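# Pour the ball into arm2's gutter and rest it

## Task

Get the ball out of whichever gutter currently holds it and into the gutter belonging to arm2, pouring from one gutter to another if useful, so that arm2's gutter ends up lying on its rest bar with the ball inside. The box must not be noticeably shifted, lifted, rotated or tilted. The ball must never drop noticeably below table-top height while no robot is carrying it. Nothing may be knocked or placed outside the work area. At the end every robot must have released its hold and moved away, and the result must stay in place without any robot supporting it. A gutter holds the ball only while its open end is raised above the other end; if its handle is held pointing straight up, the ball rolls out.

## Robot and tools

Robots: three identical i2rt Big YAM arms named arm1, arm2 and arm3. Each has six revolute joints, a two-finger gripper and a wrist camera. When joints 1 and 6 are 0 and the hand is level and pointed forward, the wrist camera rides on top of the hand looking toward the fingertips. The hand reaches roughly 1.0 m out from the joint 1 axis at full extension.

Frame: one shared scene frame for everything, origin on the floor, +z up, distances in metres. Arm feet (facing given in degrees, counter-clockwise from +x): arm1 at x=-1.71 y=-0.52 z=+0.91 facing +13; arm2 at x=+0.00 y=-0.08 z=+0.89 facing +100; arm3 at x=+1.71 y=+0.34 z=+0.90 facing -169. The hand point is midway between the fingertips; its z axis runs along the fingers and its y axis is the opening direction.

Joints (absolute targets; tolerance for counting as reached in brackets):
- joint1_rad: -2.879 to 2.879 (0.045). Swivels the arm about its foot, positive is counter-clockwise from above; 0 points the arm along the foot's facing.
- joint2_rad: 0 to 3.141 (0.14). Shoulder; 0 has the upper arm lying roughly level toward the back, increasing raises it and then tips it forward.
- joint3_rad: 0 to 3.019 (0.09). Elbow; 0 is fully folded, increasing unfolds.
- joint4_rad: -1.692 to 1.57 (0.055). Hand pitch; positive tilts fingers up.
- joint5_rad: -1.57 to 1.57 (0.03). Sideways hand swing; positive toward the arm's right.
- joint6_rad: -2.094 to 2.094 (0.035). Hand roll; positive is clockwise when viewed from behind the hand.
- gripper_m: 0 to 0.093 (0.003). Fingertip separation in metres; grip force tops out near 50 to 62 N per pad.

Tools:
- execute_actions: argument actions is a list with zero or one element. The element is an object whose keys are arm names; under each name sits a joints object mapping joint names above to absolute target values (radians, gripper in metres). These are destinations, not offsets. Any subset of arms and joints may appear; all named motions begin together and may finish at different times; one action is capped at 15 s. Optional cameras lists which images to return: arm1_cam_wrist, arm2_cam_wrist, arm3_cam_wrist, cam_end_1, cam_end_2, cam_gap_1, cam_gap_2, cam_side, cam_top, or all; omitted or null means all, [] means none. An unknown key, camera name or an out-of-range number rejects the whole call and nothing moves. An empty actions list just reports state and images.
- wait: seconds from 0 to 10; commands nothing, then returns state and images.
- zoom_image: camera plus region [x0, y0, x1, y1] in pixels of that camera's most recent full image (origin top-left, images 504x504, region at most 504 by 504).
- finished_scene: scene is the integer number of the current scene; ends it irreversibly and reports success. Finish only when the goal will persist.

Reading results: joint_positions gives current joint values. A pictures line lists the cameras in image order. joint_status reports how each commanded motion ended: off_target (settled short, possibly still pushing), contact_stop or time_out (target dropped, holds where it stopped), not_followed (a safety check blocked that arm's targets; a line 'joint command not followed' with a 'cause:' explains it, and the blocked targets may be retried automatically on later actions until replaced with passable ones or the path clears), limit_stop_at_motor_heat (stopped by overheating; resend the target). After time_out a joint may keep a target up to 0.375, 0.375, 0.113, 0.225, 0.075, 0.3 rad (joints 1 to 6) from where it is and keep pushing; on_its_own lists such uncommanded behaviour, where 'held at' is the held target, not the position. To relieve pushing, command the joint's reported position. MOTOR HOT appears at 85 °C; at 100 °C an OVER-TEMPERATURE FAULT drops that arm until it cools. If any call reports a stop, the remaining motion calls in the same reply are skipped.

Cautions: joints left out of an action may still be driving toward old targets without it showing. Joints move at different speeds, so paths between postures can sweep wide; stage moves to avoid swinging through other arms or objects. The collision check ignores fingers, gripper housings and wrist cameras and may react late; any hard squeeze between two arms ends the run. Arms keep pushing on contact and can push hard and overheat, so do not drive into tables, the box or gutters. Tiny target changes may not move a joint. Loaded joints sag. The robot keeps holding the last command while you think. Loose objects may occasionally get nudged. Avoid dropping the ball, letting gutters slip, slamming, and knocking anything off the work area. Keep gutters open-end-up while carrying the ball; tilt the open end down only to pour into arm2's gutter, then set that gutter on its rest bar, open the gripper and withdraw.

Each tool is called after ">>>" as name(argument=value, ...), one argument or row to a line, values as JSON.

## Session

>>> execute_actions(
  actions=[],
)

Scene clock: 0.00 s.
Motor temperatures (°C, as the motors report them): arm1=[21 22 20 21 20 23] | arm2=[20 21 24 21 20 22] | arm3=[21 23 22 24 23 21]
arm1.joint_positions: joint1_rad=-0.745 joint2_rad=+0.610 joint3_rad=+1.391 joint4_rad=-1.569 joint5_rad=-0.165 joint6_rad=-0.176 gripper_m=+0.094
arm1.joint_status: not commanded
arm1.hand: x=-1.5339 y=-0.5798 z=+1.4127 quat_wxyz=(-0.385, -0.120, -0.913, +0.063) (m; scene frame)
arm2.joint_positions: joint1_rad=-0.630 joint2_rad=+0.466 joint3_rad=+1.553 joint4_rad=-1.347 joint5_rad=+0.164 joint6_rad=-0.760 gripper_m=+0.094
arm2.joint_status: not commanded
arm2.hand: x=+0.0854 y=+0.0218 z=+1.5256 quat_wxyz=(-0.608, +0.608, -0.509, -0.047) (m; scene frame)
arm3.joint_positions: joint1_rad=+0.824 joint2_rad=+0.482 joint3_rad=+1.691 joint4_rad=-1.146 joint5_rad=-0.066 joint6_rad=+0.038 gripper_m=+0.095
arm3.joint_status: not commanded
arm3.hand: x=+1.6729 y=+0.2505 z=+1.6410 quat_wxyz=(-0.387, -0.592, -0.342, +0.619) (m; scene frame)
pictures: arm1_cam_wrist, arm2_cam_wrist, arm3_cam_wrist, cam_end_1, cam_end_2, cam_gap_1, cam_gap_2, cam_side, cam_top
Images, in order (width x height): arm1_cam_wrist 504x504, arm2_cam_wrist 504x504, arm3_cam_wrist 504x504, cam_end_1 504x504, cam_end_2 504x504, cam_gap_1 504x504, cam_gap_2 504x504, cam_side 504x504, cam_top 504x504.

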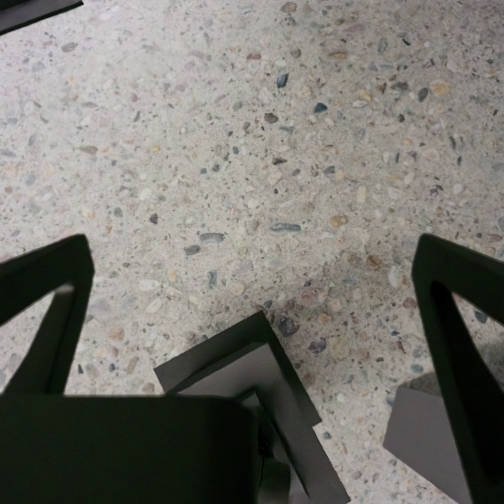

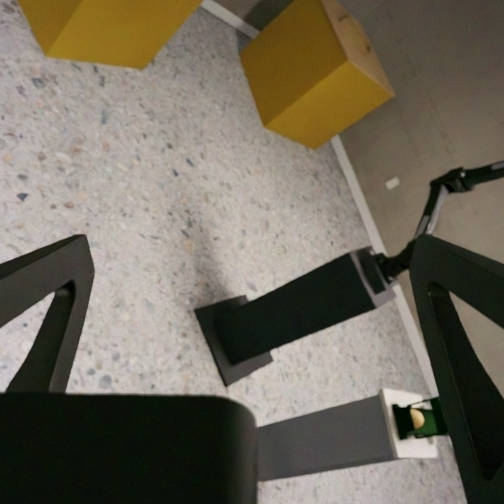

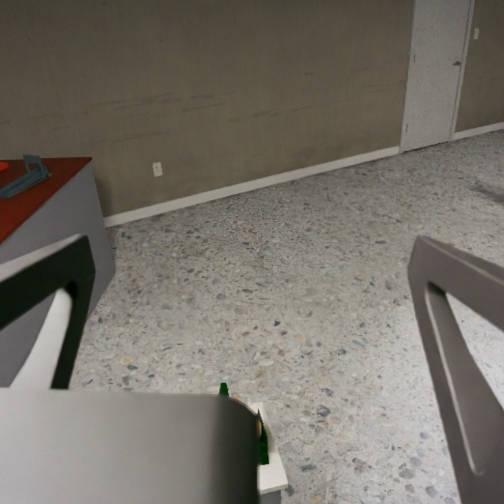

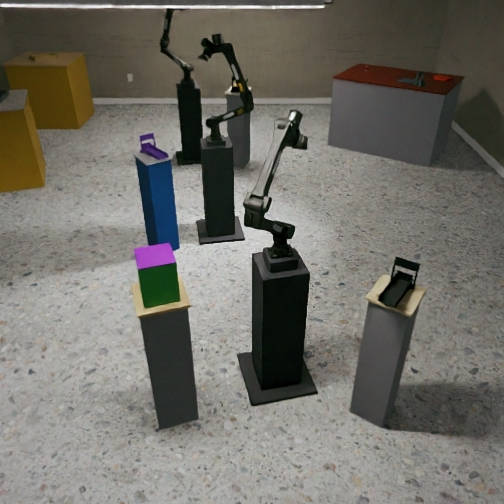

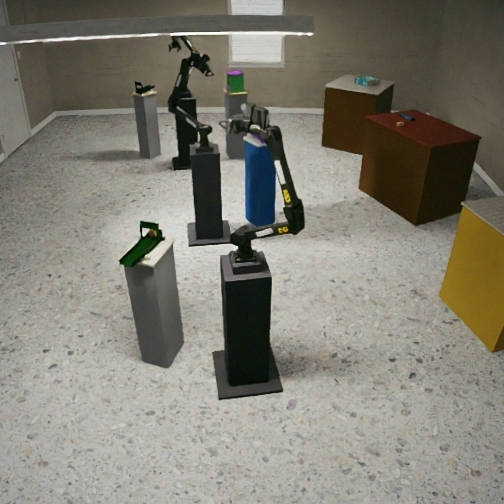

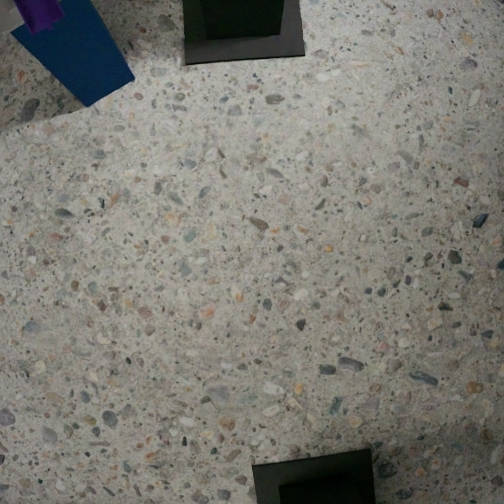

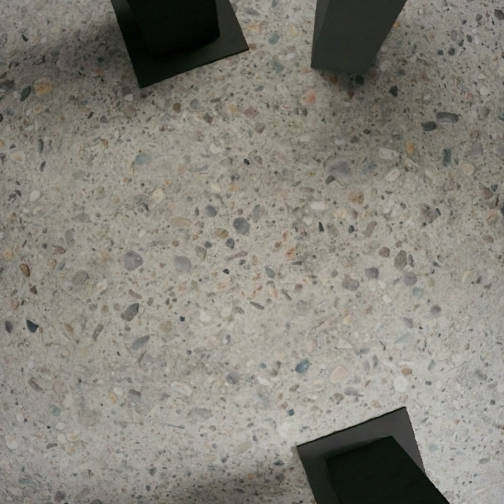

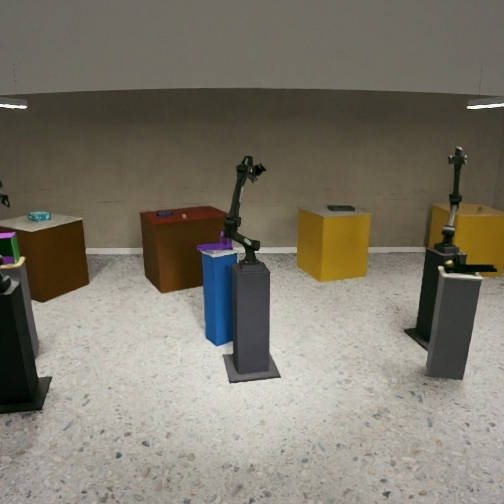

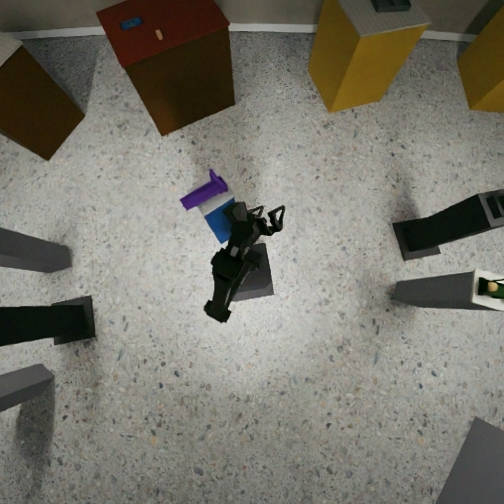

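>>> zoom_image(
  camera="cam_end_2",
  region=[100, 200, 200, 300],
)

>>> zoom_image(
  camera="cam_top",
  region=[160, 150, 300, 290],
)

>>> zoom_image(
  camera="cam_end_1",
  region=[350, 240, 440, 330],
)

>>> zoom_image(
  camera="cam_side",
  region=[414, 220, 504, 310],
)

>>> zoom_image(
  camera="cam_end_1",
  region=[120, 120, 190, 190],
)

Region (100, 200, 200, 300) of cam_end_2's 504x504 image, scaled by 5.040, with more detail than that image has.

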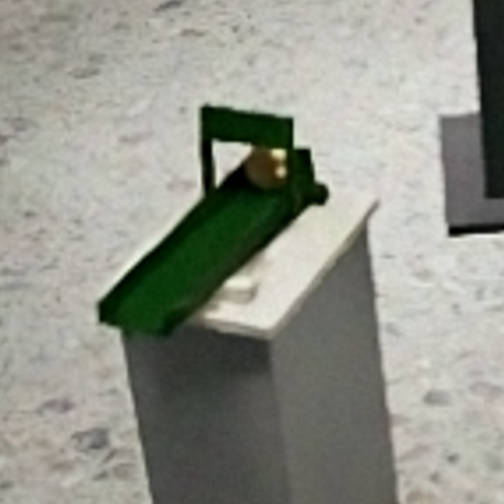

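Region (160, 150, 300, 290) of cam_top's 504x504 image, scaled by 3.600, with more detail than that image has.

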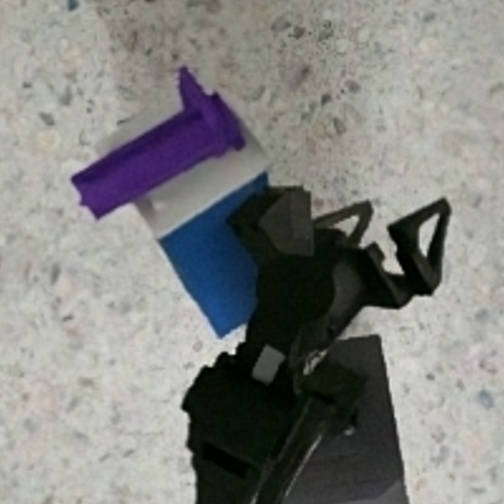

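Region (350, 240, 440, 330) of cam_end_1's 504x504 image, scaled by 5.600, with more detail than that image has.

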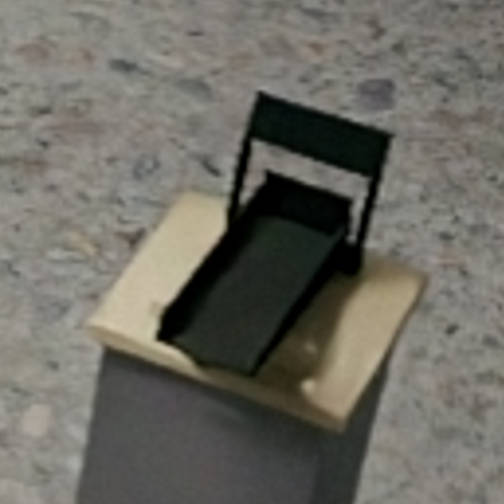

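Region (414, 220, 504, 310) of cam_side's 504x504 image, scaled by 5.600, with more detail than that image has.

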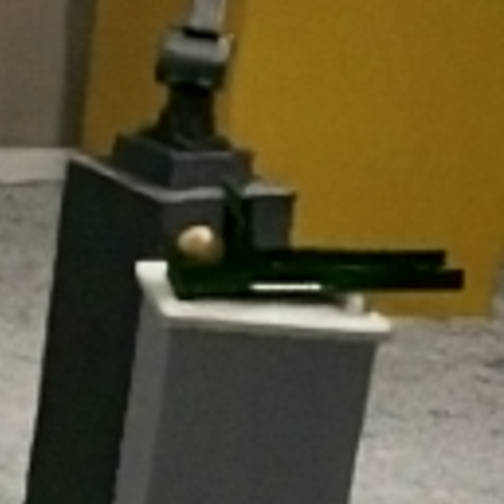

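Region (120, 120, 190, 190) of cam_end_1's 504x504 image, scaled by 7.200, with more detail than that image has.

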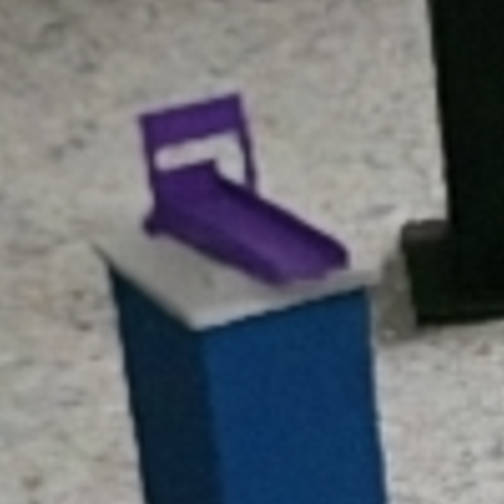

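>>> execute_actions(
  actions=[
    {"arm2":{"joints":{"joint1_rad":0.29,"joint2_rad":1.6,"joint3_rad":1.5,"joint4_rad":-1.47,"joint5_rad":0,"joint6_rad":0}},"arm3":{"joints":{"joint1_rad":1.2,"joint2_rad":1.7,"joint3_rad":1.7,"joint4_rad":-1.57,"joint5_rad":0,"joint6_rad":0}}},
  ],
  cameras=["arm2_cam_wrist","arm3_cam_wrist","cam_top","cam_end_2","cam_end_1"],
)

Scene clock: 3.30 s.
Motor temperatures (°C, as the motors report them): arm1=[21 22 21 21 20 23] | arm2=[20 21 24 21 20 22] | arm3=[21 23 22 24 23 21]
arm1.joint_positions: joint1_rad=-0.745 joint2_rad=+0.610 joint3_rad=+1.391 joint4_rad=-1.569 joint5_rad=-0.165 joint6_rad=-0.176 gripper_m=+0.094
arm1.joint_status: not commanded
arm1.hand: x=-1.5339 y=-0.5798 z=+1.4127 quat_wxyz=(-0.385, -0.120, -0.913, +0.063) (m; scene frame)
arm2.joint_positions: joint1_rad=+0.298 joint2_rad=+1.606 joint3_rad=+1.485 joint4_rad=-1.462 joint5_rad=+0.000 joint6_rad=-0.016 gripper_m=+0.094
arm2.joint_status: all done
arm2.hand: x=-0.2174 y=+0.3466 z=+1.1057 quat_wxyz=(+0.004, +0.858, -0.514, +0.002) (m; scene frame)
arm3.joint_positions: joint1_rad=+1.189 joint2_rad=+1.713 joint3_rad=+1.678 joint4_rad=-1.558 joint5_rad=-0.001 joint6_rad=+0.013 gripper_m=+0.095
arm3.joint_status: all done
arm3.hand: x=+1.6178 y=-0.1715 z=+1.1399 quat_wxyz=(+0.006, -0.774, -0.633, -0.008) (m; scene frame)
pictures: arm2_cam_wrist, arm3_cam_wrist, cam_end_1, cam_end_2, cam_top
Images, in order (width x height): arm2_cam_wrist 504x504, arm3_cam_wrist 504x504, cam_end_1 504x504, cam_end_2 504x504, cam_top 504x504.

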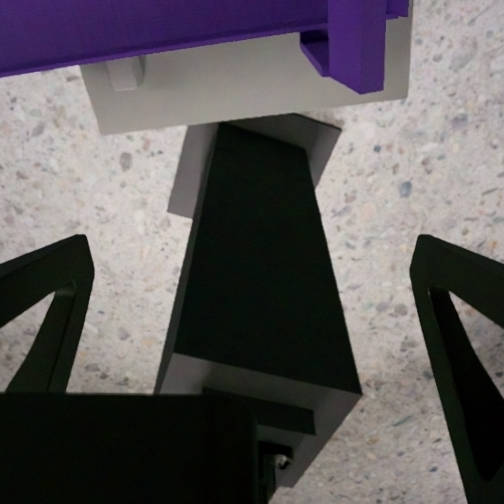

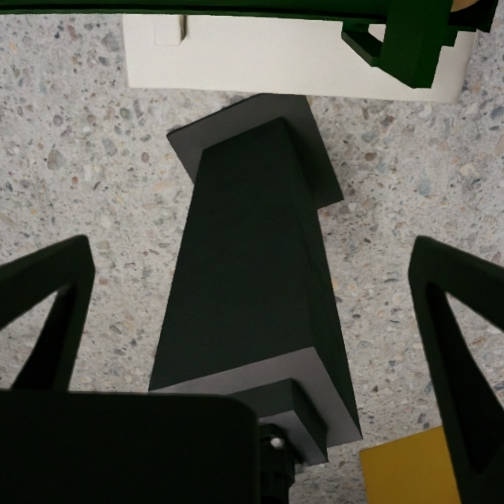

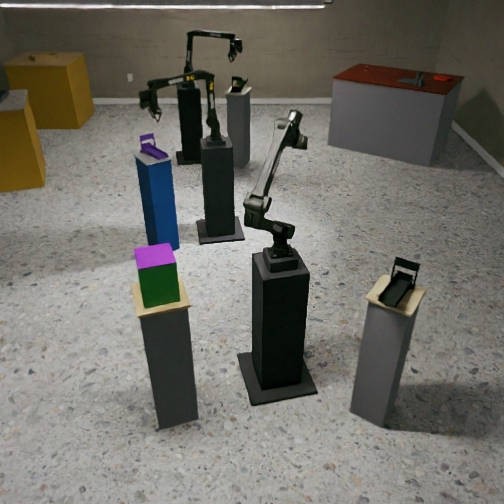

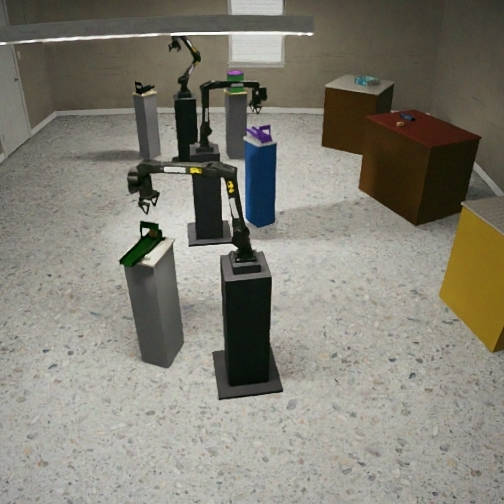

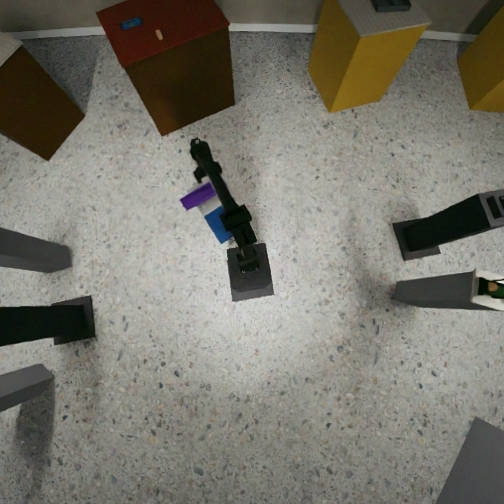

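>>> execute_actions(
  actions=[
    {"arm2":{"joints":{"joint1_rad":0.14,"joint2_rad":1.785,"joint3_rad":1.515,"joint4_rad":-1.28,"joint5_rad":-0.12,"joint6_rad":-0.27}},"arm3":{"joints":{"joint1_rad":0.98,"joint2_rad":1.89,"joint3_rad":1.66,"joint4_rad":-1.31,"joint5_rad":-0.12,"joint6_rad":-0.2}}},
  ],
  cameras=["arm2_cam_wrist","arm3_cam_wrist","cam_side","cam_end_2","cam_end_1"],
)

>>> zoom_image(
  camera="cam_end_2",
  region=[90, 80, 290, 280],
)

>>> zoom_image(
  camera="cam_side",
  region=[404, 190, 504, 290],
)

Scene clock: 5.50 s.
Motor temperatures (°C, as the motors report them): arm1=[21 22 21 21 20 23] | arm2=[20 21 25 21 20 23] | arm3=[21 23 23 24 23 21]
arm1.joint_positions: joint1_rad=-0.745 joint2_rad=+0.610 joint3_rad=+1.391 joint4_rad=-1.569 joint5_rad=-0.165 joint6_rad=-0.176 gripper_m=+0.094
arm1.joint_status: not commanded
arm1.hand: x=-1.5339 y=-0.5798 z=+1.4127 quat_wxyz=(-0.385, -0.120, -0.913, +0.063) (m; scene frame)
arm2.joint_positions: joint1_rad=+0.135 joint2_rad=+1.802 joint3_rad=+1.485 joint4_rad=-1.288 joint5_rad=-0.118 joint6_rad=-0.254 gripper_m=+0.094
arm2.joint_status: all done
arm2.hand: x=-0.1805 y=+0.4179 z=+1.0107 quat_wxyz=(+0.056, +0.874, -0.481, -0.031) (m; scene frame)
arm3.joint_positions: joint1_rad=+0.972 joint2_rad=+1.908 joint3_rad=+1.639 joint4_rad=-1.324 joint5_rad=-0.118 joint6_rad=-0.186 gripper_m=+0.095
arm3.joint_status: all done
arm3.hand: x=+1.5068 y=-0.1974 z=+1.0225 quat_wxyz=(-0.048, -0.779, -0.624, -0.037) (m; scene frame)
pictures: arm2_cam_wrist, arm3_cam_wrist, cam_end_1, cam_end_2, cam_side
Images, in order (width x height): arm2_cam_wrist 504x504, arm3_cam_wrist 504x504, cam_end_1 504x504, cam_end_2 504x504, cam_side 504x504.

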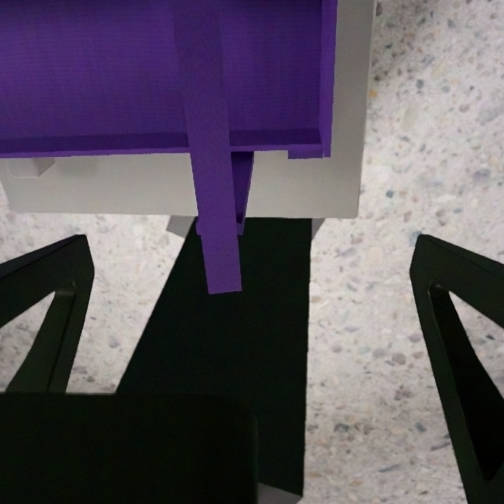

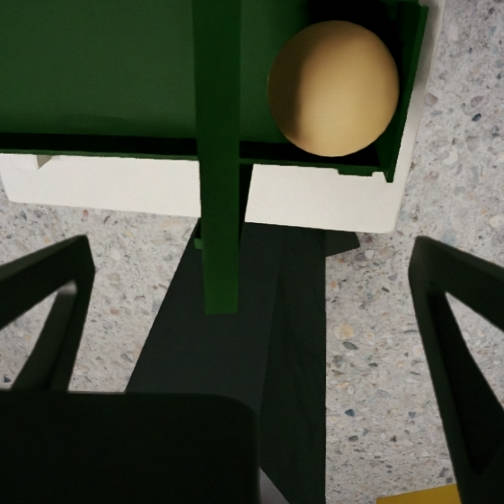

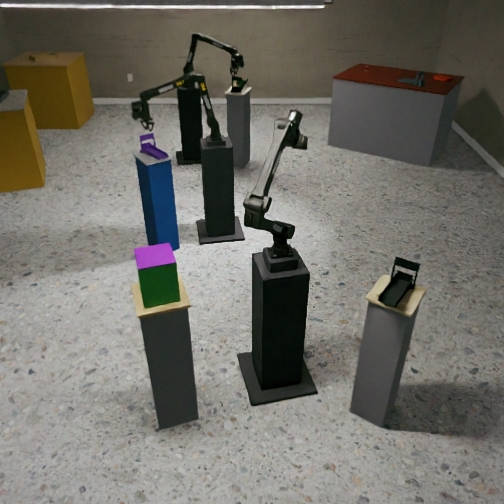

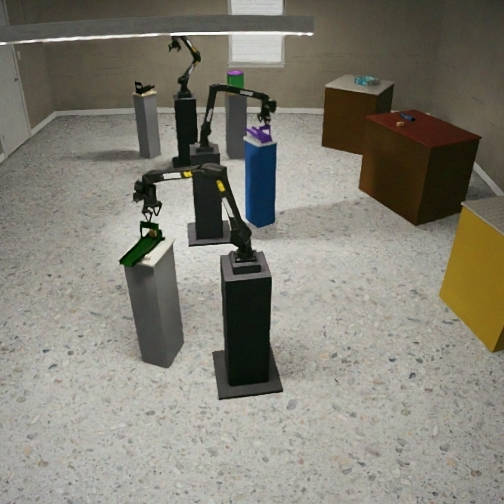

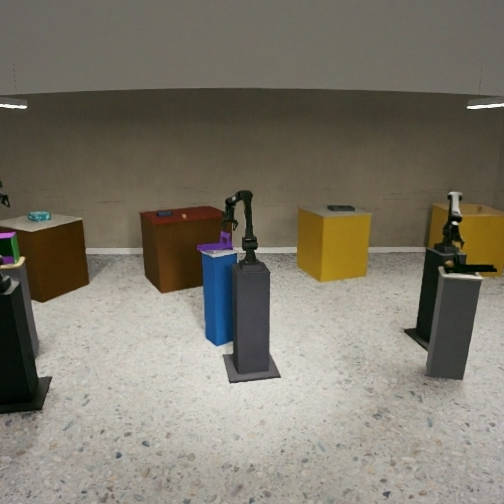

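Region (90, 80, 290, 280) of cam_end_2's 504x504 image, scaled by 2.520, with more detail than that image has.

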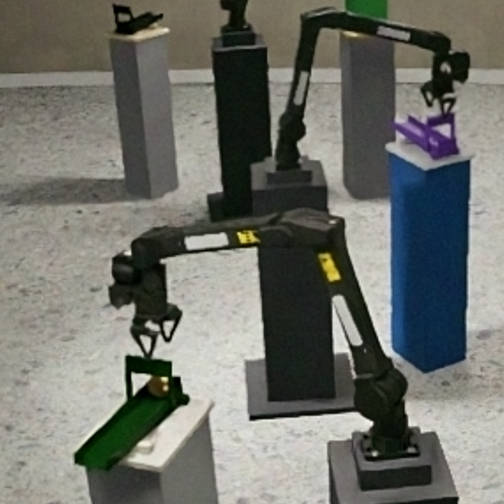

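Region (404, 190, 504, 290) of cam_side's 504x504 image, scaled by 5.040, with more detail than that image has.

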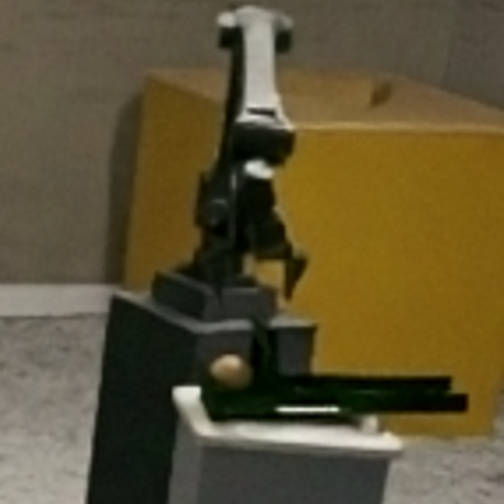

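>>> execute_actions(
  actions=[
    {"arm2":{"joints":{"joint1_rad":0.16,"joint2_rad":1.835,"joint3_rad":1.435,"joint4_rad":-1.125,"gripper_m":0.06}},"arm3":{"joints":{"joint1_rad":0.995,"joint2_rad":1.93,"joint3_rad":1.585,"joint4_rad":-1.175,"gripper_m":0.06}}},
  ],
  cameras=["arm2_cam_wrist","arm3_cam_wrist","cam_end_2"],
)

>>> zoom_image(
  camera="cam_end_2",
  region=[90, 80, 290, 280],
)

Scene clock: 7.10 s.
Motor temperatures (°C, as the motors report them): arm1=[21 22 21 21 20 23] | arm2=[20 22 25 21 20 23] | arm3=[21 23 23 24 23 21]
arm1.joint_positions: joint1_rad=-0.745 joint2_rad=+0.610 joint3_rad=+1.391 joint4_rad=-1.569 joint5_rad=-0.165 joint6_rad=-0.176 gripper_m=+0.094
arm1.joint_status: not commanded
arm1.hand: x=-1.5339 y=-0.5798 z=+1.4127 quat_wxyz=(-0.385, -0.120, -0.913, +0.063) (m; scene frame)
arm2.joint_positions: joint1_rad=+0.156 joint2_rad=+1.832 joint3_rad=+1.433 joint4_rad=-1.135 joint5_rad=-0.118 joint6_rad=-0.254 gripper_m=+0.060
arm2.joint_status: all done
arm2.hand: x=-0.1970 y=+0.4300 z=+0.9771 quat_wxyz=(+0.032, +0.880, -0.470, -0.057) (m; scene frame)
arm3.joint_positions: joint1_rad=+0.982 joint2_rad=+1.931 joint3_rad=+1.577 joint4_rad=-1.190 joint5_rad=-0.118 joint6_rad=-0.186 gripper_m=+0.060
arm3.joint_status: all done
arm3.hand: x=+1.5088 y=-0.2087 z=+0.9873 quat_wxyz=(-0.059, -0.775, -0.629, -0.015) (m; scene frame)
pictures: arm2_cam_wrist, arm3_cam_wrist, cam_end_2
Images, in order (width x height): arm2_cam_wrist 504x504, arm3_cam_wrist 504x504, cam_end_2 504x504.

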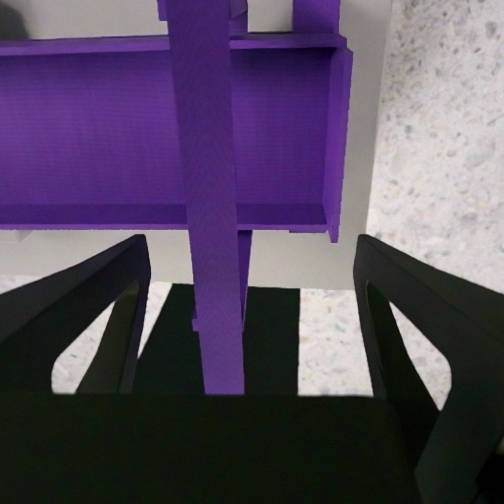

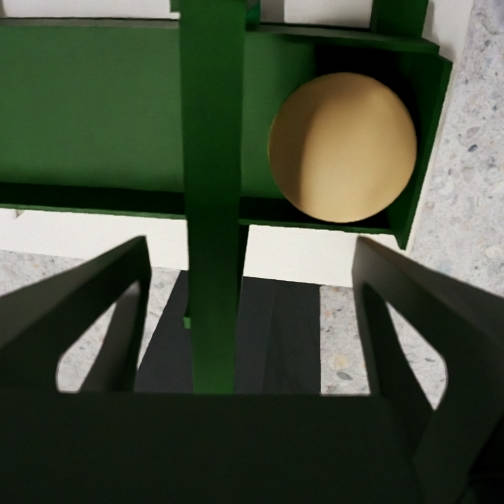

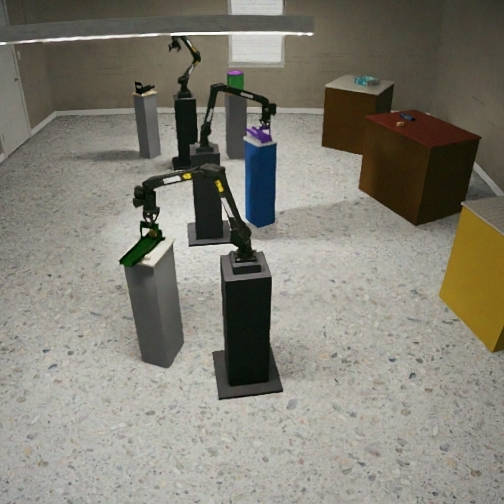

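Region (90, 80, 290, 280) of cam_end_2's 504x504 image, scaled by 2.520, with more detail than that image has.

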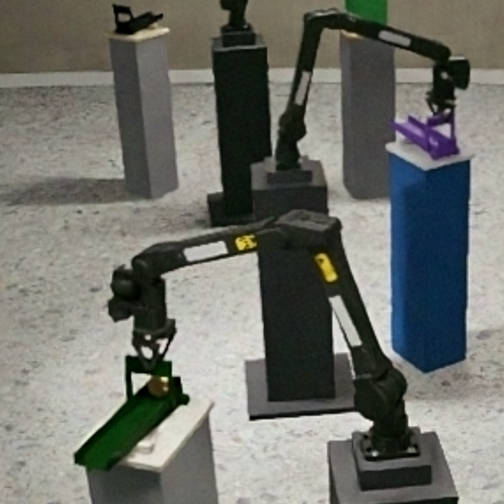

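>>> execute_actions(
  actions=[
    {"arm2":{"joints":{"joint1_rad":0.18,"joint3_rad":1.375,"joint4_rad":-1.10}},"arm3":{"joints":{"joint1_rad":1.012,"joint3_rad":1.53,"joint4_rad":-1.155,"joint6_rad":-0.15}}},
  ],
  cameras=["arm2_cam_wrist","arm3_cam_wrist","cam_end_2"],
)

>>> zoom_image(
  camera="cam_end_2",
  region=[90, 80, 290, 280],
)

Scene clock: 8.17 s.
Motor temperatures (°C, as the motors report them): arm1=[21 22 21 21 20 23] | arm2=[20 22 25 21 20 23] | arm3=[21 23 23 24 23 21]
arm1.joint_positions: joint1_rad=-0.745 joint2_rad=+0.610 joint3_rad=+1.391 joint4_rad=-1.569 joint5_rad=-0.165 joint6_rad=-0.176 gripper_m=+0.094
arm1.joint_status: not commanded
arm1.hand: x=-1.5339 y=-0.5798 z=+1.4127 quat_wxyz=(-0.385, -0.120, -0.913, +0.063) (m; scene frame)
arm2.joint_positions: joint1_rad=+0.175 joint2_rad=+1.832 joint3_rad=+1.369 joint4_rad=-1.110 joint5_rad=-0.118 joint6_rad=-0.254 gripper_m=+0.060
arm2.joint_status: all done
arm2.hand: x=-0.2001 y=+0.4079 z=+0.9549 quat_wxyz=(+0.045, +0.884, -0.462, -0.042) (m; scene frame)
arm3.joint_positions: joint1_rad=+1.002 joint2_rad=+1.932 joint3_rad=+1.520 joint4_rad=-1.169 joint5_rad=-0.118 joint6_rad=-0.164 gripper_m=+0.060
arm3.joint_status: all done
arm3.hand: x=+1.5257 y=-0.1966 z=+0.9666 quat_wxyz=(-0.050, -0.776, -0.627, -0.032) (m; scene frame)
pictures: arm2_cam_wrist, arm3_cam_wrist, cam_end_2
Images, in order (width x height): arm2_cam_wrist 504x504, arm3_cam_wrist 504x504, cam_end_2 504x504.

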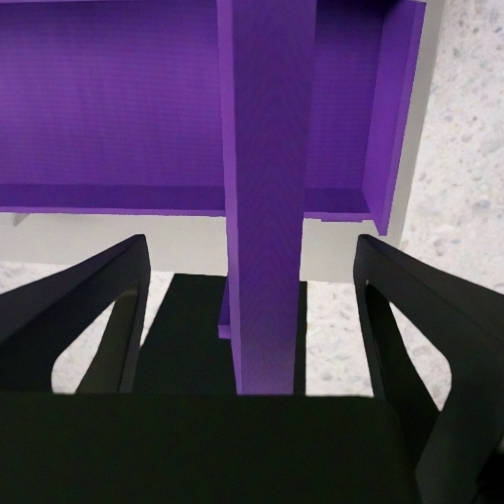

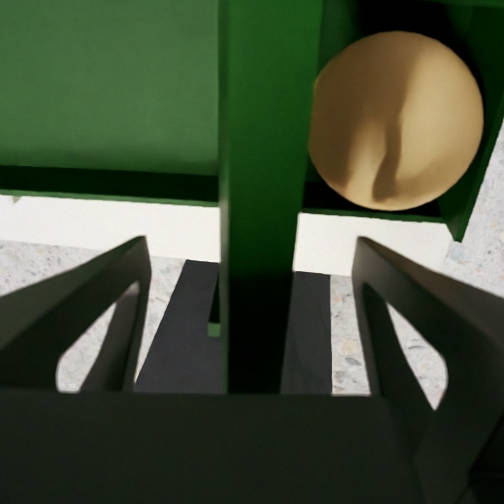

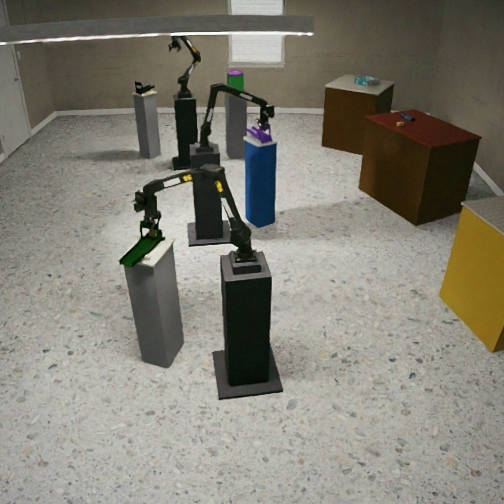

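Region (90, 80, 290, 280) of cam_end_2's 504x504 image, scaled by 2.520, with more detail than that image has.

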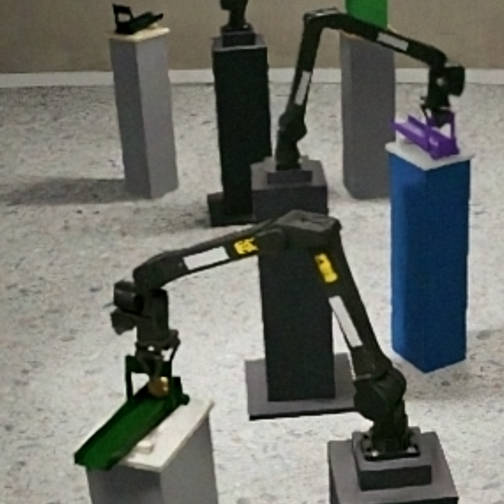

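>>> execute_actions(
  actions=[
    {"arm2":{"joints":{"gripper_m":0}},"arm3":{"joints":{"gripper_m":0}}},
  ],
  cameras=[],
)

>>> execute_actions(
  actions=[
    {"arm2":{"joints":{"joint3_rad":1.65,"joint5_rad":-0.25}},"arm3":{"joints":{"joint3_rad":1.8,"joint5_rad":-0.32}}},
  ],
  cameras=["arm3_cam_wrist","cam_end_2"],
)

Scene clock: 9.27 s.
Motor temperatures (°C, as the motors report them): arm1=[21 22 21 21 20 23] | arm2=[20 22 25 21 20 23] | arm3=[21 23 23 24 23 21]
arm1.joint_positions: joint1_rad=-0.745 joint2_rad=+0.610 joint3_rad=+1.391 joint4_rad=-1.569 joint5_rad=-0.165 joint6_rad=-0.176 gripper_m=+0.094
arm1.joint_status: not commanded
arm1.hand: x=-1.5339 y=-0.5798 z=+1.4127 quat_wxyz=(-0.385, -0.120, -0.913, +0.063) (m; scene frame)
arm2.joint_positions: joint1_rad=+0.176 joint2_rad=+1.820 joint3_rad=+1.369 joint4_rad=-1.111 joint5_rad=-0.140 joint6_rad=-0.258 gripper_m=+0.011
arm2.joint_status: gripper_m off_target (ended at +0.011, target +0.000)
arm2.hand: x=-0.2038 y=+0.4068 z=+0.9613 quat_wxyz=(+0.050, +0.885, -0.460, -0.053) (m; scene frame)
arm3.joint_positions: joint1_rad=+1.004 joint2_rad=+1.924 joint3_rad=+1.520 joint4_rad=-1.168 joint5_rad=-0.137 joint6_rad=-0.158 gripper_m=+0.012
arm3.joint_status: gripper_m off_target (ended at +0.012, target +0.000)
arm3.hand: x=+1.5297 y=-0.1989 z=+0.9713 quat_wxyz=(-0.060, -0.777, -0.626, -0.034) (m; scene frame)
pictures: none
No camera images: the call's "cameras" was empty. Leave "cameras" out to get every camera's image.

Scene clock: 10.40 s.
Motor temperatures (°C, as the motors report them): arm1=[21 22 21 21 20 23] | arm2=[20 22 26 21 20 23] | arm3=[21 24 23 24 23 21]
arm1.joint_positions: joint1_rad=-0.745 joint2_rad=+0.610 joint3_rad=+1.391 joint4_rad=-1.569 joint5_rad=-0.165 joint6_rad=-0.176 gripper_m=+0.094
arm1.joint_status: not commanded
arm1.hand: x=-1.5339 y=-0.5798 z=+1.4127 quat_wxyz=(-0.385, -0.120, -0.913, +0.063) (m; scene frame)
arm2.joint_positions: joint1_rad=+0.176 joint2_rad=+1.849 joint3_rad=+1.605 joint4_rad=-1.105 joint5_rad=-0.245 joint6_rad=-0.259 gripper_m=+0.011
arm2.joint_status: all done
arm2.hand: x=-0.2503 y=+0.4831 z=+1.0408 quat_wxyz=(+0.016, +0.881, -0.443, -0.166) (m; scene frame)
arm3.joint_positions: joint1_rad=+1.004 joint2_rad=+1.946 joint3_rad=+1.757 joint4_rad=-1.165 joint5_rad=-0.313 joint6_rad=-0.158 gripper_m=+0.012
arm3.joint_status: all done
arm3.hand: x=+1.5270 y=-0.2864 z=+1.0576 quat_wxyz=(-0.188, -0.754, -0.629, +0.016) (m; scene frame)
pictures: arm3_cam_wrist, cam_end_2
Images, in order (width x height): arm3_cam_wrist 504x504, cam_end_2 504x504.

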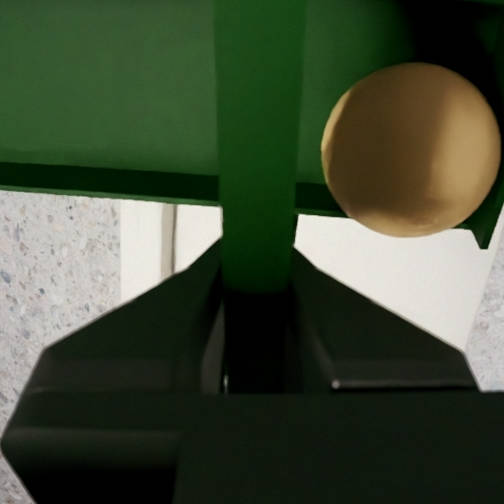

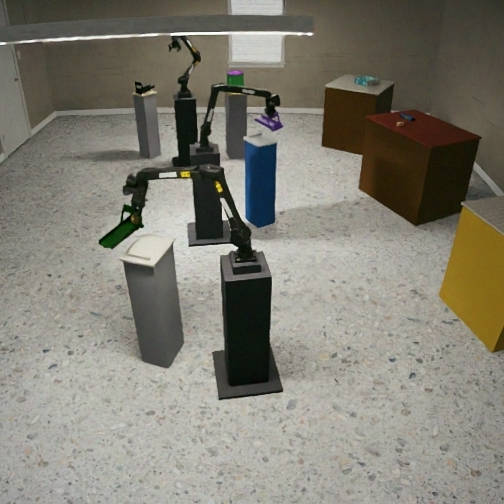

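>>> execute_actions(
  actions=[
    {"arm2":{"joints":{"joint1_rad":-1.505,"joint6_rad":1.57,"joint5_rad":0}},"arm3":{"joints":{"joint1_rad":0.55,"joint4_rad":-1.03,"joint6_rad":0.7}}},
  ],
  cameras=["arm3_cam_wrist"],
)

>>> execute_actions(
  actions=[
    {"arm3":{"joints":{"joint1_rad":0.05,"joint5_rad":-0.1,"joint6_rad":1.57}}},
  ],
  cameras=["arm3_cam_wrist","cam_gap_2","cam_side"],
)

>>> zoom_image(
  camera="cam_side",
  region=[240, 130, 480, 290],
)

Scene clock: 13.13 s.
Motor temperatures (°C, as the motors report them): arm1=[21 22 22 21 20 23] | arm2=[20 22 26 21 20 23] | arm3=[21 24 24 24 23 21]
arm1.joint_positions: joint1_rad=-0.745 joint2_rad=+0.610 joint3_rad=+1.391 joint4_rad=-1.569 joint5_rad=-0.165 joint6_rad=-0.176 gripper_m=+0.094
arm1.joint_status: not commanded
arm1.hand: x=-1.5339 y=-0.5798 z=+1.4127 quat_wxyz=(-0.385, -0.120, -0.913, +0.063) (m; scene frame)
arm2.joint_positions: joint1_rad=-1.512 joint2_rad=+1.849 joint3_rad=+1.605 joint4_rad=-1.100 joint5_rad=+0.001 joint6_rad=+1.555 gripper_m=+0.011
arm2.joint_status: all done
arm2.hand: x=+0.6010 y=+0.0645 z=+1.0297 quat_wxyz=(-0.068, -0.609, -0.786, -0.087) (m; scene frame)
arm3.joint_positions: joint1_rad=+0.560 joint2_rad=+1.946 joint3_rad=+1.757 joint4_rad=-1.048 joint5_rad=-0.317 joint6_rad=+0.688 gripper_m=+0.012
arm3.joint_status: all done
arm3.hand: x=+1.2578 y=-0.1639 z=+1.0651 quat_wxyz=(-0.226, -0.972, -0.058, +0.021) (m; scene frame)
pictures: arm3_cam_wrist
Images, in order (width x height): arm3_cam_wrist 504x504.

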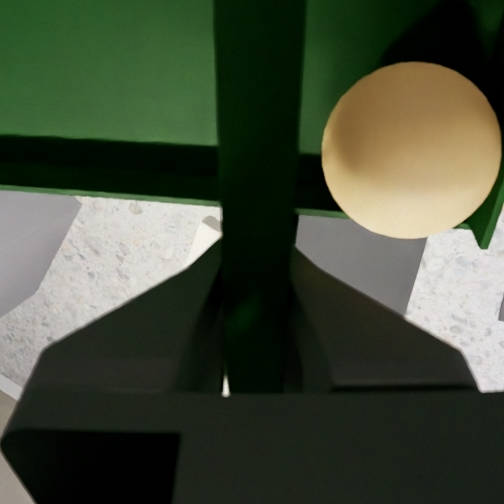

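Scene clock: 14.77 s.
Motor temperatures (°C, as the motors report them): arm1=[21 22 22 21 20 23] | arm2=[20 22 27 21 20 23] | arm3=[21 24 24 24 23 21]
arm1.joint_positions: joint1_rad=-0.745 joint2_rad=+0.610 joint3_rad=+1.391 joint4_rad=-1.569 joint5_rad=-0.165 joint6_rad=-0.176 gripper_m=+0.094
arm1.joint_status: not commanded
arm1.hand: x=-1.5339 y=-0.5798 z=+1.4127 quat_wxyz=(-0.385, -0.120, -0.913, +0.063) (m; scene frame)
arm2.joint_positions: joint1_rad=-1.500 joint2_rad=+1.849 joint3_rad=+1.605 joint4_rad=-1.100 joint5_rad=-0.005 joint6_rad=+1.550 gripper_m=+0.011
arm2.joint_status: not commanded
arm2.hand: x=+0.5991 y=+0.0723 z=+1.0297 quat_wxyz=(-0.066, -0.602, -0.791, -0.089) (m; scene frame)
arm3.joint_positions: joint1_rad=+0.058 joint2_rad=+1.946 joint3_rad=+1.757 joint4_rad=-1.047 joint5_rad=-0.105 joint6_rad=+1.541 gripper_m=+0.012
arm3.joint_status: all done
arm3.hand: x=+1.0612 y=+0.1517 z=+1.0572 quat_wxyz=(-0.163, -0.792, +0.585, +0.063) (m; scene frame)
pictures: arm3_cam_wrist, cam_gap_2, cam_side
Images, in order (width x height): arm3_cam_wrist 504x504, cam_gap_2 504x504, cam_side 504x504.

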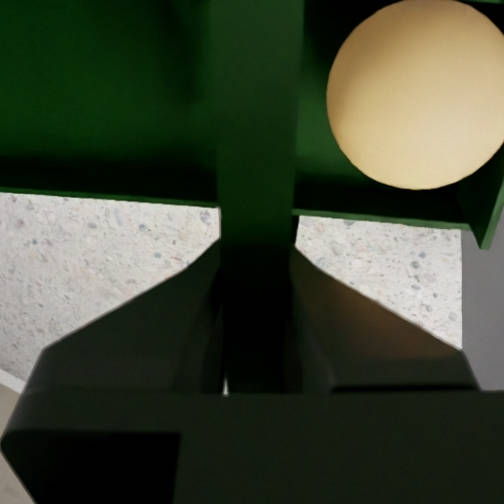

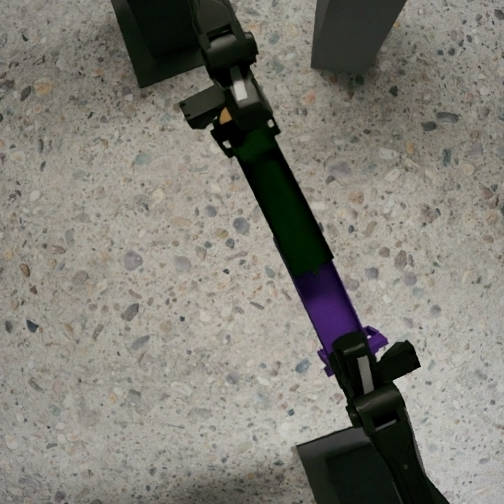

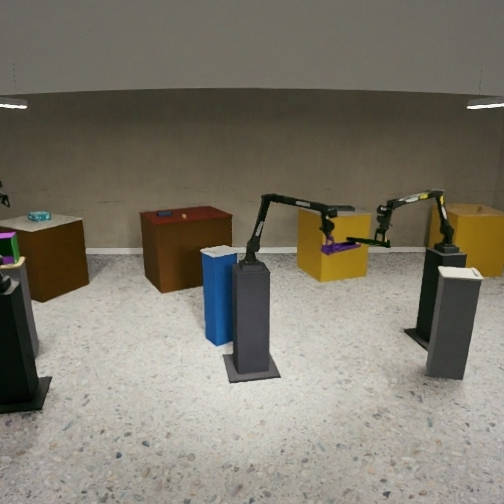

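Region (240, 130, 480, 290) of cam_side's 504x504 image, scaled by 2.100, with more detail than that image has.

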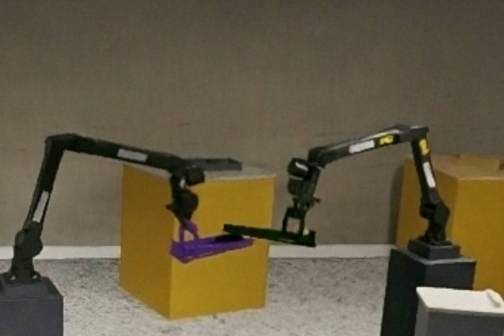

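>>> execute_actions(
  actions=[
    {"arm3":{"joints":{"joint1_rad":0.08,"joint3_rad":1.97,"joint4_rad":-1.25,"joint5_rad":0,"joint6_rad":1.6}}},
  ],
  cameras=[],
)

>>> execute_actions(
  actions=[
    {"arm2":{"joints":{"joint2_rad":2.05,"joint3_rad":1.79,"joint4_rad":-1.02}},"arm3":{"joints":{"joint4_rad":-1.36}}},
  ],
  cameras=["cam_gap_2","cam_side"],
)

>>> zoom_image(
  camera="cam_side",
  region=[300, 190, 420, 270],
)

Scene clock: 16.57 s.
Motor temperatures (°C, as the motors report them): arm1=[21 22 22 21 20 23] | arm2=[20 22 27 21 20 23] | arm3=[21 24 25 24 23 21]
arm1.joint_positions: joint1_rad=-0.745 joint2_rad=+0.610 joint3_rad=+1.391 joint4_rad=-1.569 joint5_rad=-0.165 joint6_rad=-0.176 gripper_m=+0.094
arm1.joint_status: not commanded
arm1.hand: x=-1.5339 y=-0.5798 z=+1.4127 quat_wxyz=(-0.385, -0.120, -0.913, +0.063) (m; scene frame)
arm2.joint_positions: joint1_rad=-1.499 joint2_rad=+1.849 joint3_rad=+1.605 joint4_rad=-1.100 joint5_rad=-0.002 joint6_rad=+1.555 gripper_m=+0.011
arm2.joint_status: not commanded
arm2.hand: x=+0.5991 y=+0.0724 z=+1.0297 quat_wxyz=(-0.066, -0.604, -0.789, -0.088) (m; scene frame)
arm3.joint_positions: joint1_rad=+0.084 joint2_rad=+1.950 joint3_rad=+1.918 joint4_rad=-1.242 joint5_rad=-0.003 joint6_rad=+1.588 gripper_m=+0.012
arm3.joint_status: all done
arm3.hand: x=+1.0623 y=+0.1521 z=+1.1121 quat_wxyz=(-0.120, -0.784, +0.602, +0.086) (m; scene frame)
pictures: none
No camera images: the call's "cameras" was empty. Leave "cameras" out to get every camera's image.

Scene clock: 17.67 s.
Motor temperatures (°C, as the motors report them): arm1=[21 22 22 21 20 23] | arm2=[20 22 28 21 20 23] | arm3=[21 24 25 24 23 21]
arm1.joint_positions: joint1_rad=-0.745 joint2_rad=+0.610 joint3_rad=+1.391 joint4_rad=-1.569 joint5_rad=-0.165 joint6_rad=-0.176 gripper_m=+0.094
arm1.joint_status: not commanded
arm1.hand: x=-1.5339 y=-0.5798 z=+1.4127 quat_wxyz=(-0.385, -0.120, -0.913, +0.063) (m; scene frame)
arm2.joint_positions: joint1_rad=-1.499 joint2_rad=+2.082 joint3_rad=+1.741 joint4_rad=-1.026 joint5_rad=-0.002 joint6_rad=+1.556 gripper_m=+0.011
arm2.joint_status: all done
arm2.hand: x=+0.6556 y=+0.0870 z=+0.9441 quat_wxyz=(-0.059, -0.605, -0.790, -0.079) (m; scene frame)
arm3.joint_positions: joint1_rad=+0.084 joint2_rad=+1.950 joint3_rad=+1.918 joint4_rad=-1.351 joint5_rad=-0.003 joint6_rad=+1.588 gripper_m=+0.012
arm3.joint_status: all done
arm3.hand: x=+1.0873 y=+0.1592 z=+1.1057 quat_wxyz=(-0.077, -0.789, +0.607, +0.054) (m; scene frame)
pictures: cam_gap_2, cam_side
Images, in order (width x height): cam_gap_2 504x504, cam_side 504x504.

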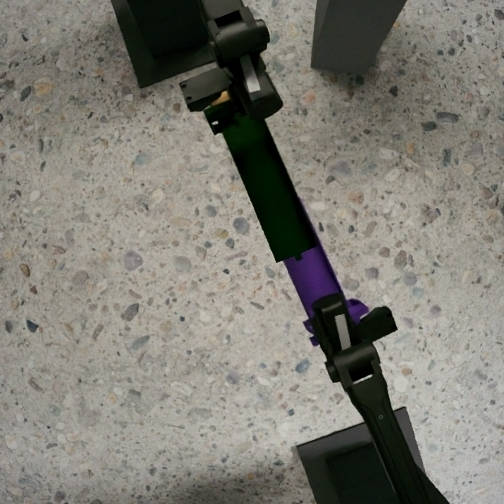

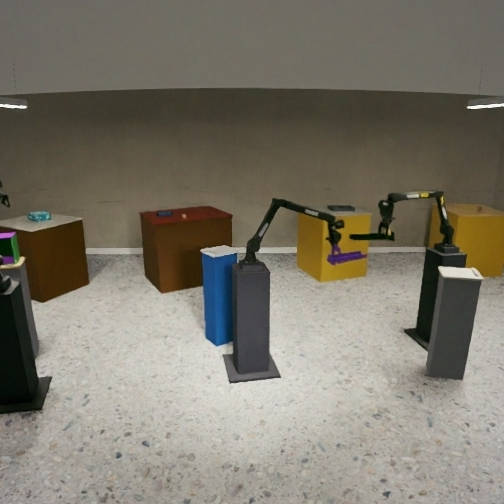

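Region (300, 190, 420, 270) of cam_side's 504x504 image, scaled by 4.200, with more detail than that image has.

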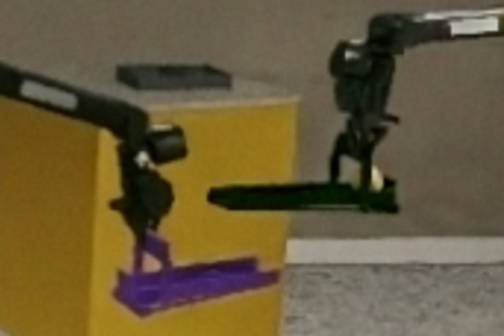

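>>> execute_actions(
  actions=[
    {"arm2":{"joints":{"joint1_rad":-1.475,"joint2_rad":1.995}},"arm3":{"joints":{"joint4_rad":-1.41}}},
  ],
  cameras=["cam_gap_2","cam_side"],
)

>>> zoom_image(
  camera="cam_side",
  region=[300, 190, 420, 270],
)

Scene clock: 18.87 s.
Motor temperatures (°C, as the motors report them): arm1=[21 22 22 21 20 23] | arm2=[20 23 28 21 20 23] | arm3=[21 24 25 24 23 21]
arm1.joint_positions: joint1_rad=-0.745 joint2_rad=+0.610 joint3_rad=+1.391 joint4_rad=-1.569 joint5_rad=-0.165 joint6_rad=-0.176 gripper_m=+0.094
arm1.joint_status: not commanded
arm1.hand: x=-1.5339 y=-0.5798 z=+1.4127 quat_wxyz=(-0.385, -0.120, -0.913, +0.063) (m; scene frame)
arm2.joint_positions: joint1_rad=-1.478 joint2_rad=+2.018 joint3_rad=+1.741 joint4_rad=-1.026 joint5_rad=-0.002 joint6_rad=+1.556 gripper_m=+0.011
arm2.joint_status: all done
arm2.hand: x=+0.6553 y=+0.1015 z=+0.9859 quat_wxyz=(-0.078, -0.595, -0.793, -0.105) (m; scene frame)
arm3.joint_positions: joint1_rad=+0.084 joint2_rad=+1.950 joint3_rad=+1.918 joint4_rad=-1.400 joint5_rad=-0.003 joint6_rad=+1.588 gripper_m=+0.012
arm3.joint_status: all done
arm3.hand: x=+1.0987 y=+0.1624 z=+1.1037 quat_wxyz=(-0.057, -0.791, +0.608, +0.039) (m; scene frame)
pictures: cam_gap_2, cam_side
Images, in order (width x height): cam_gap_2 504x504, cam_side 504x504.

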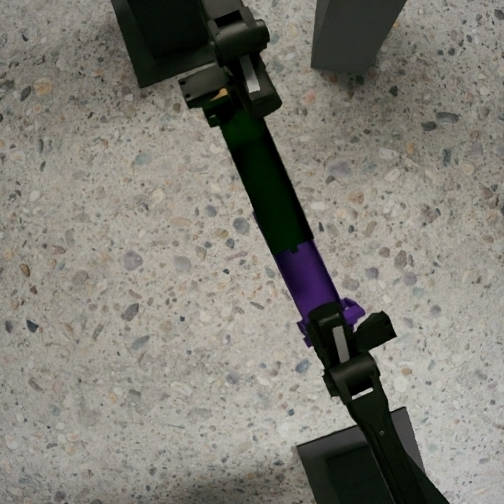

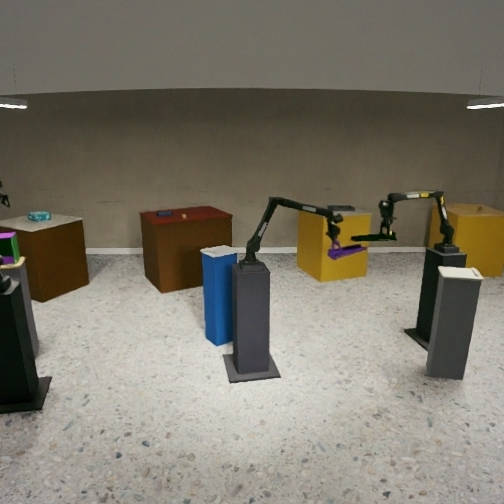

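Region (300, 190, 420, 270) of cam_side's 504x504 image, scaled by 4.200, with more detail than that image has.

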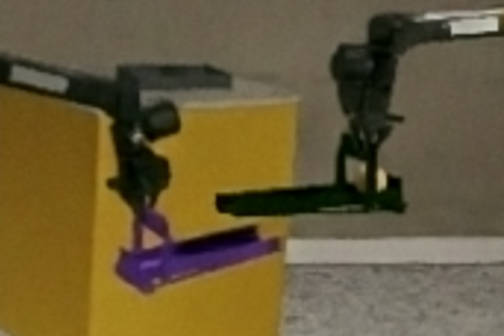

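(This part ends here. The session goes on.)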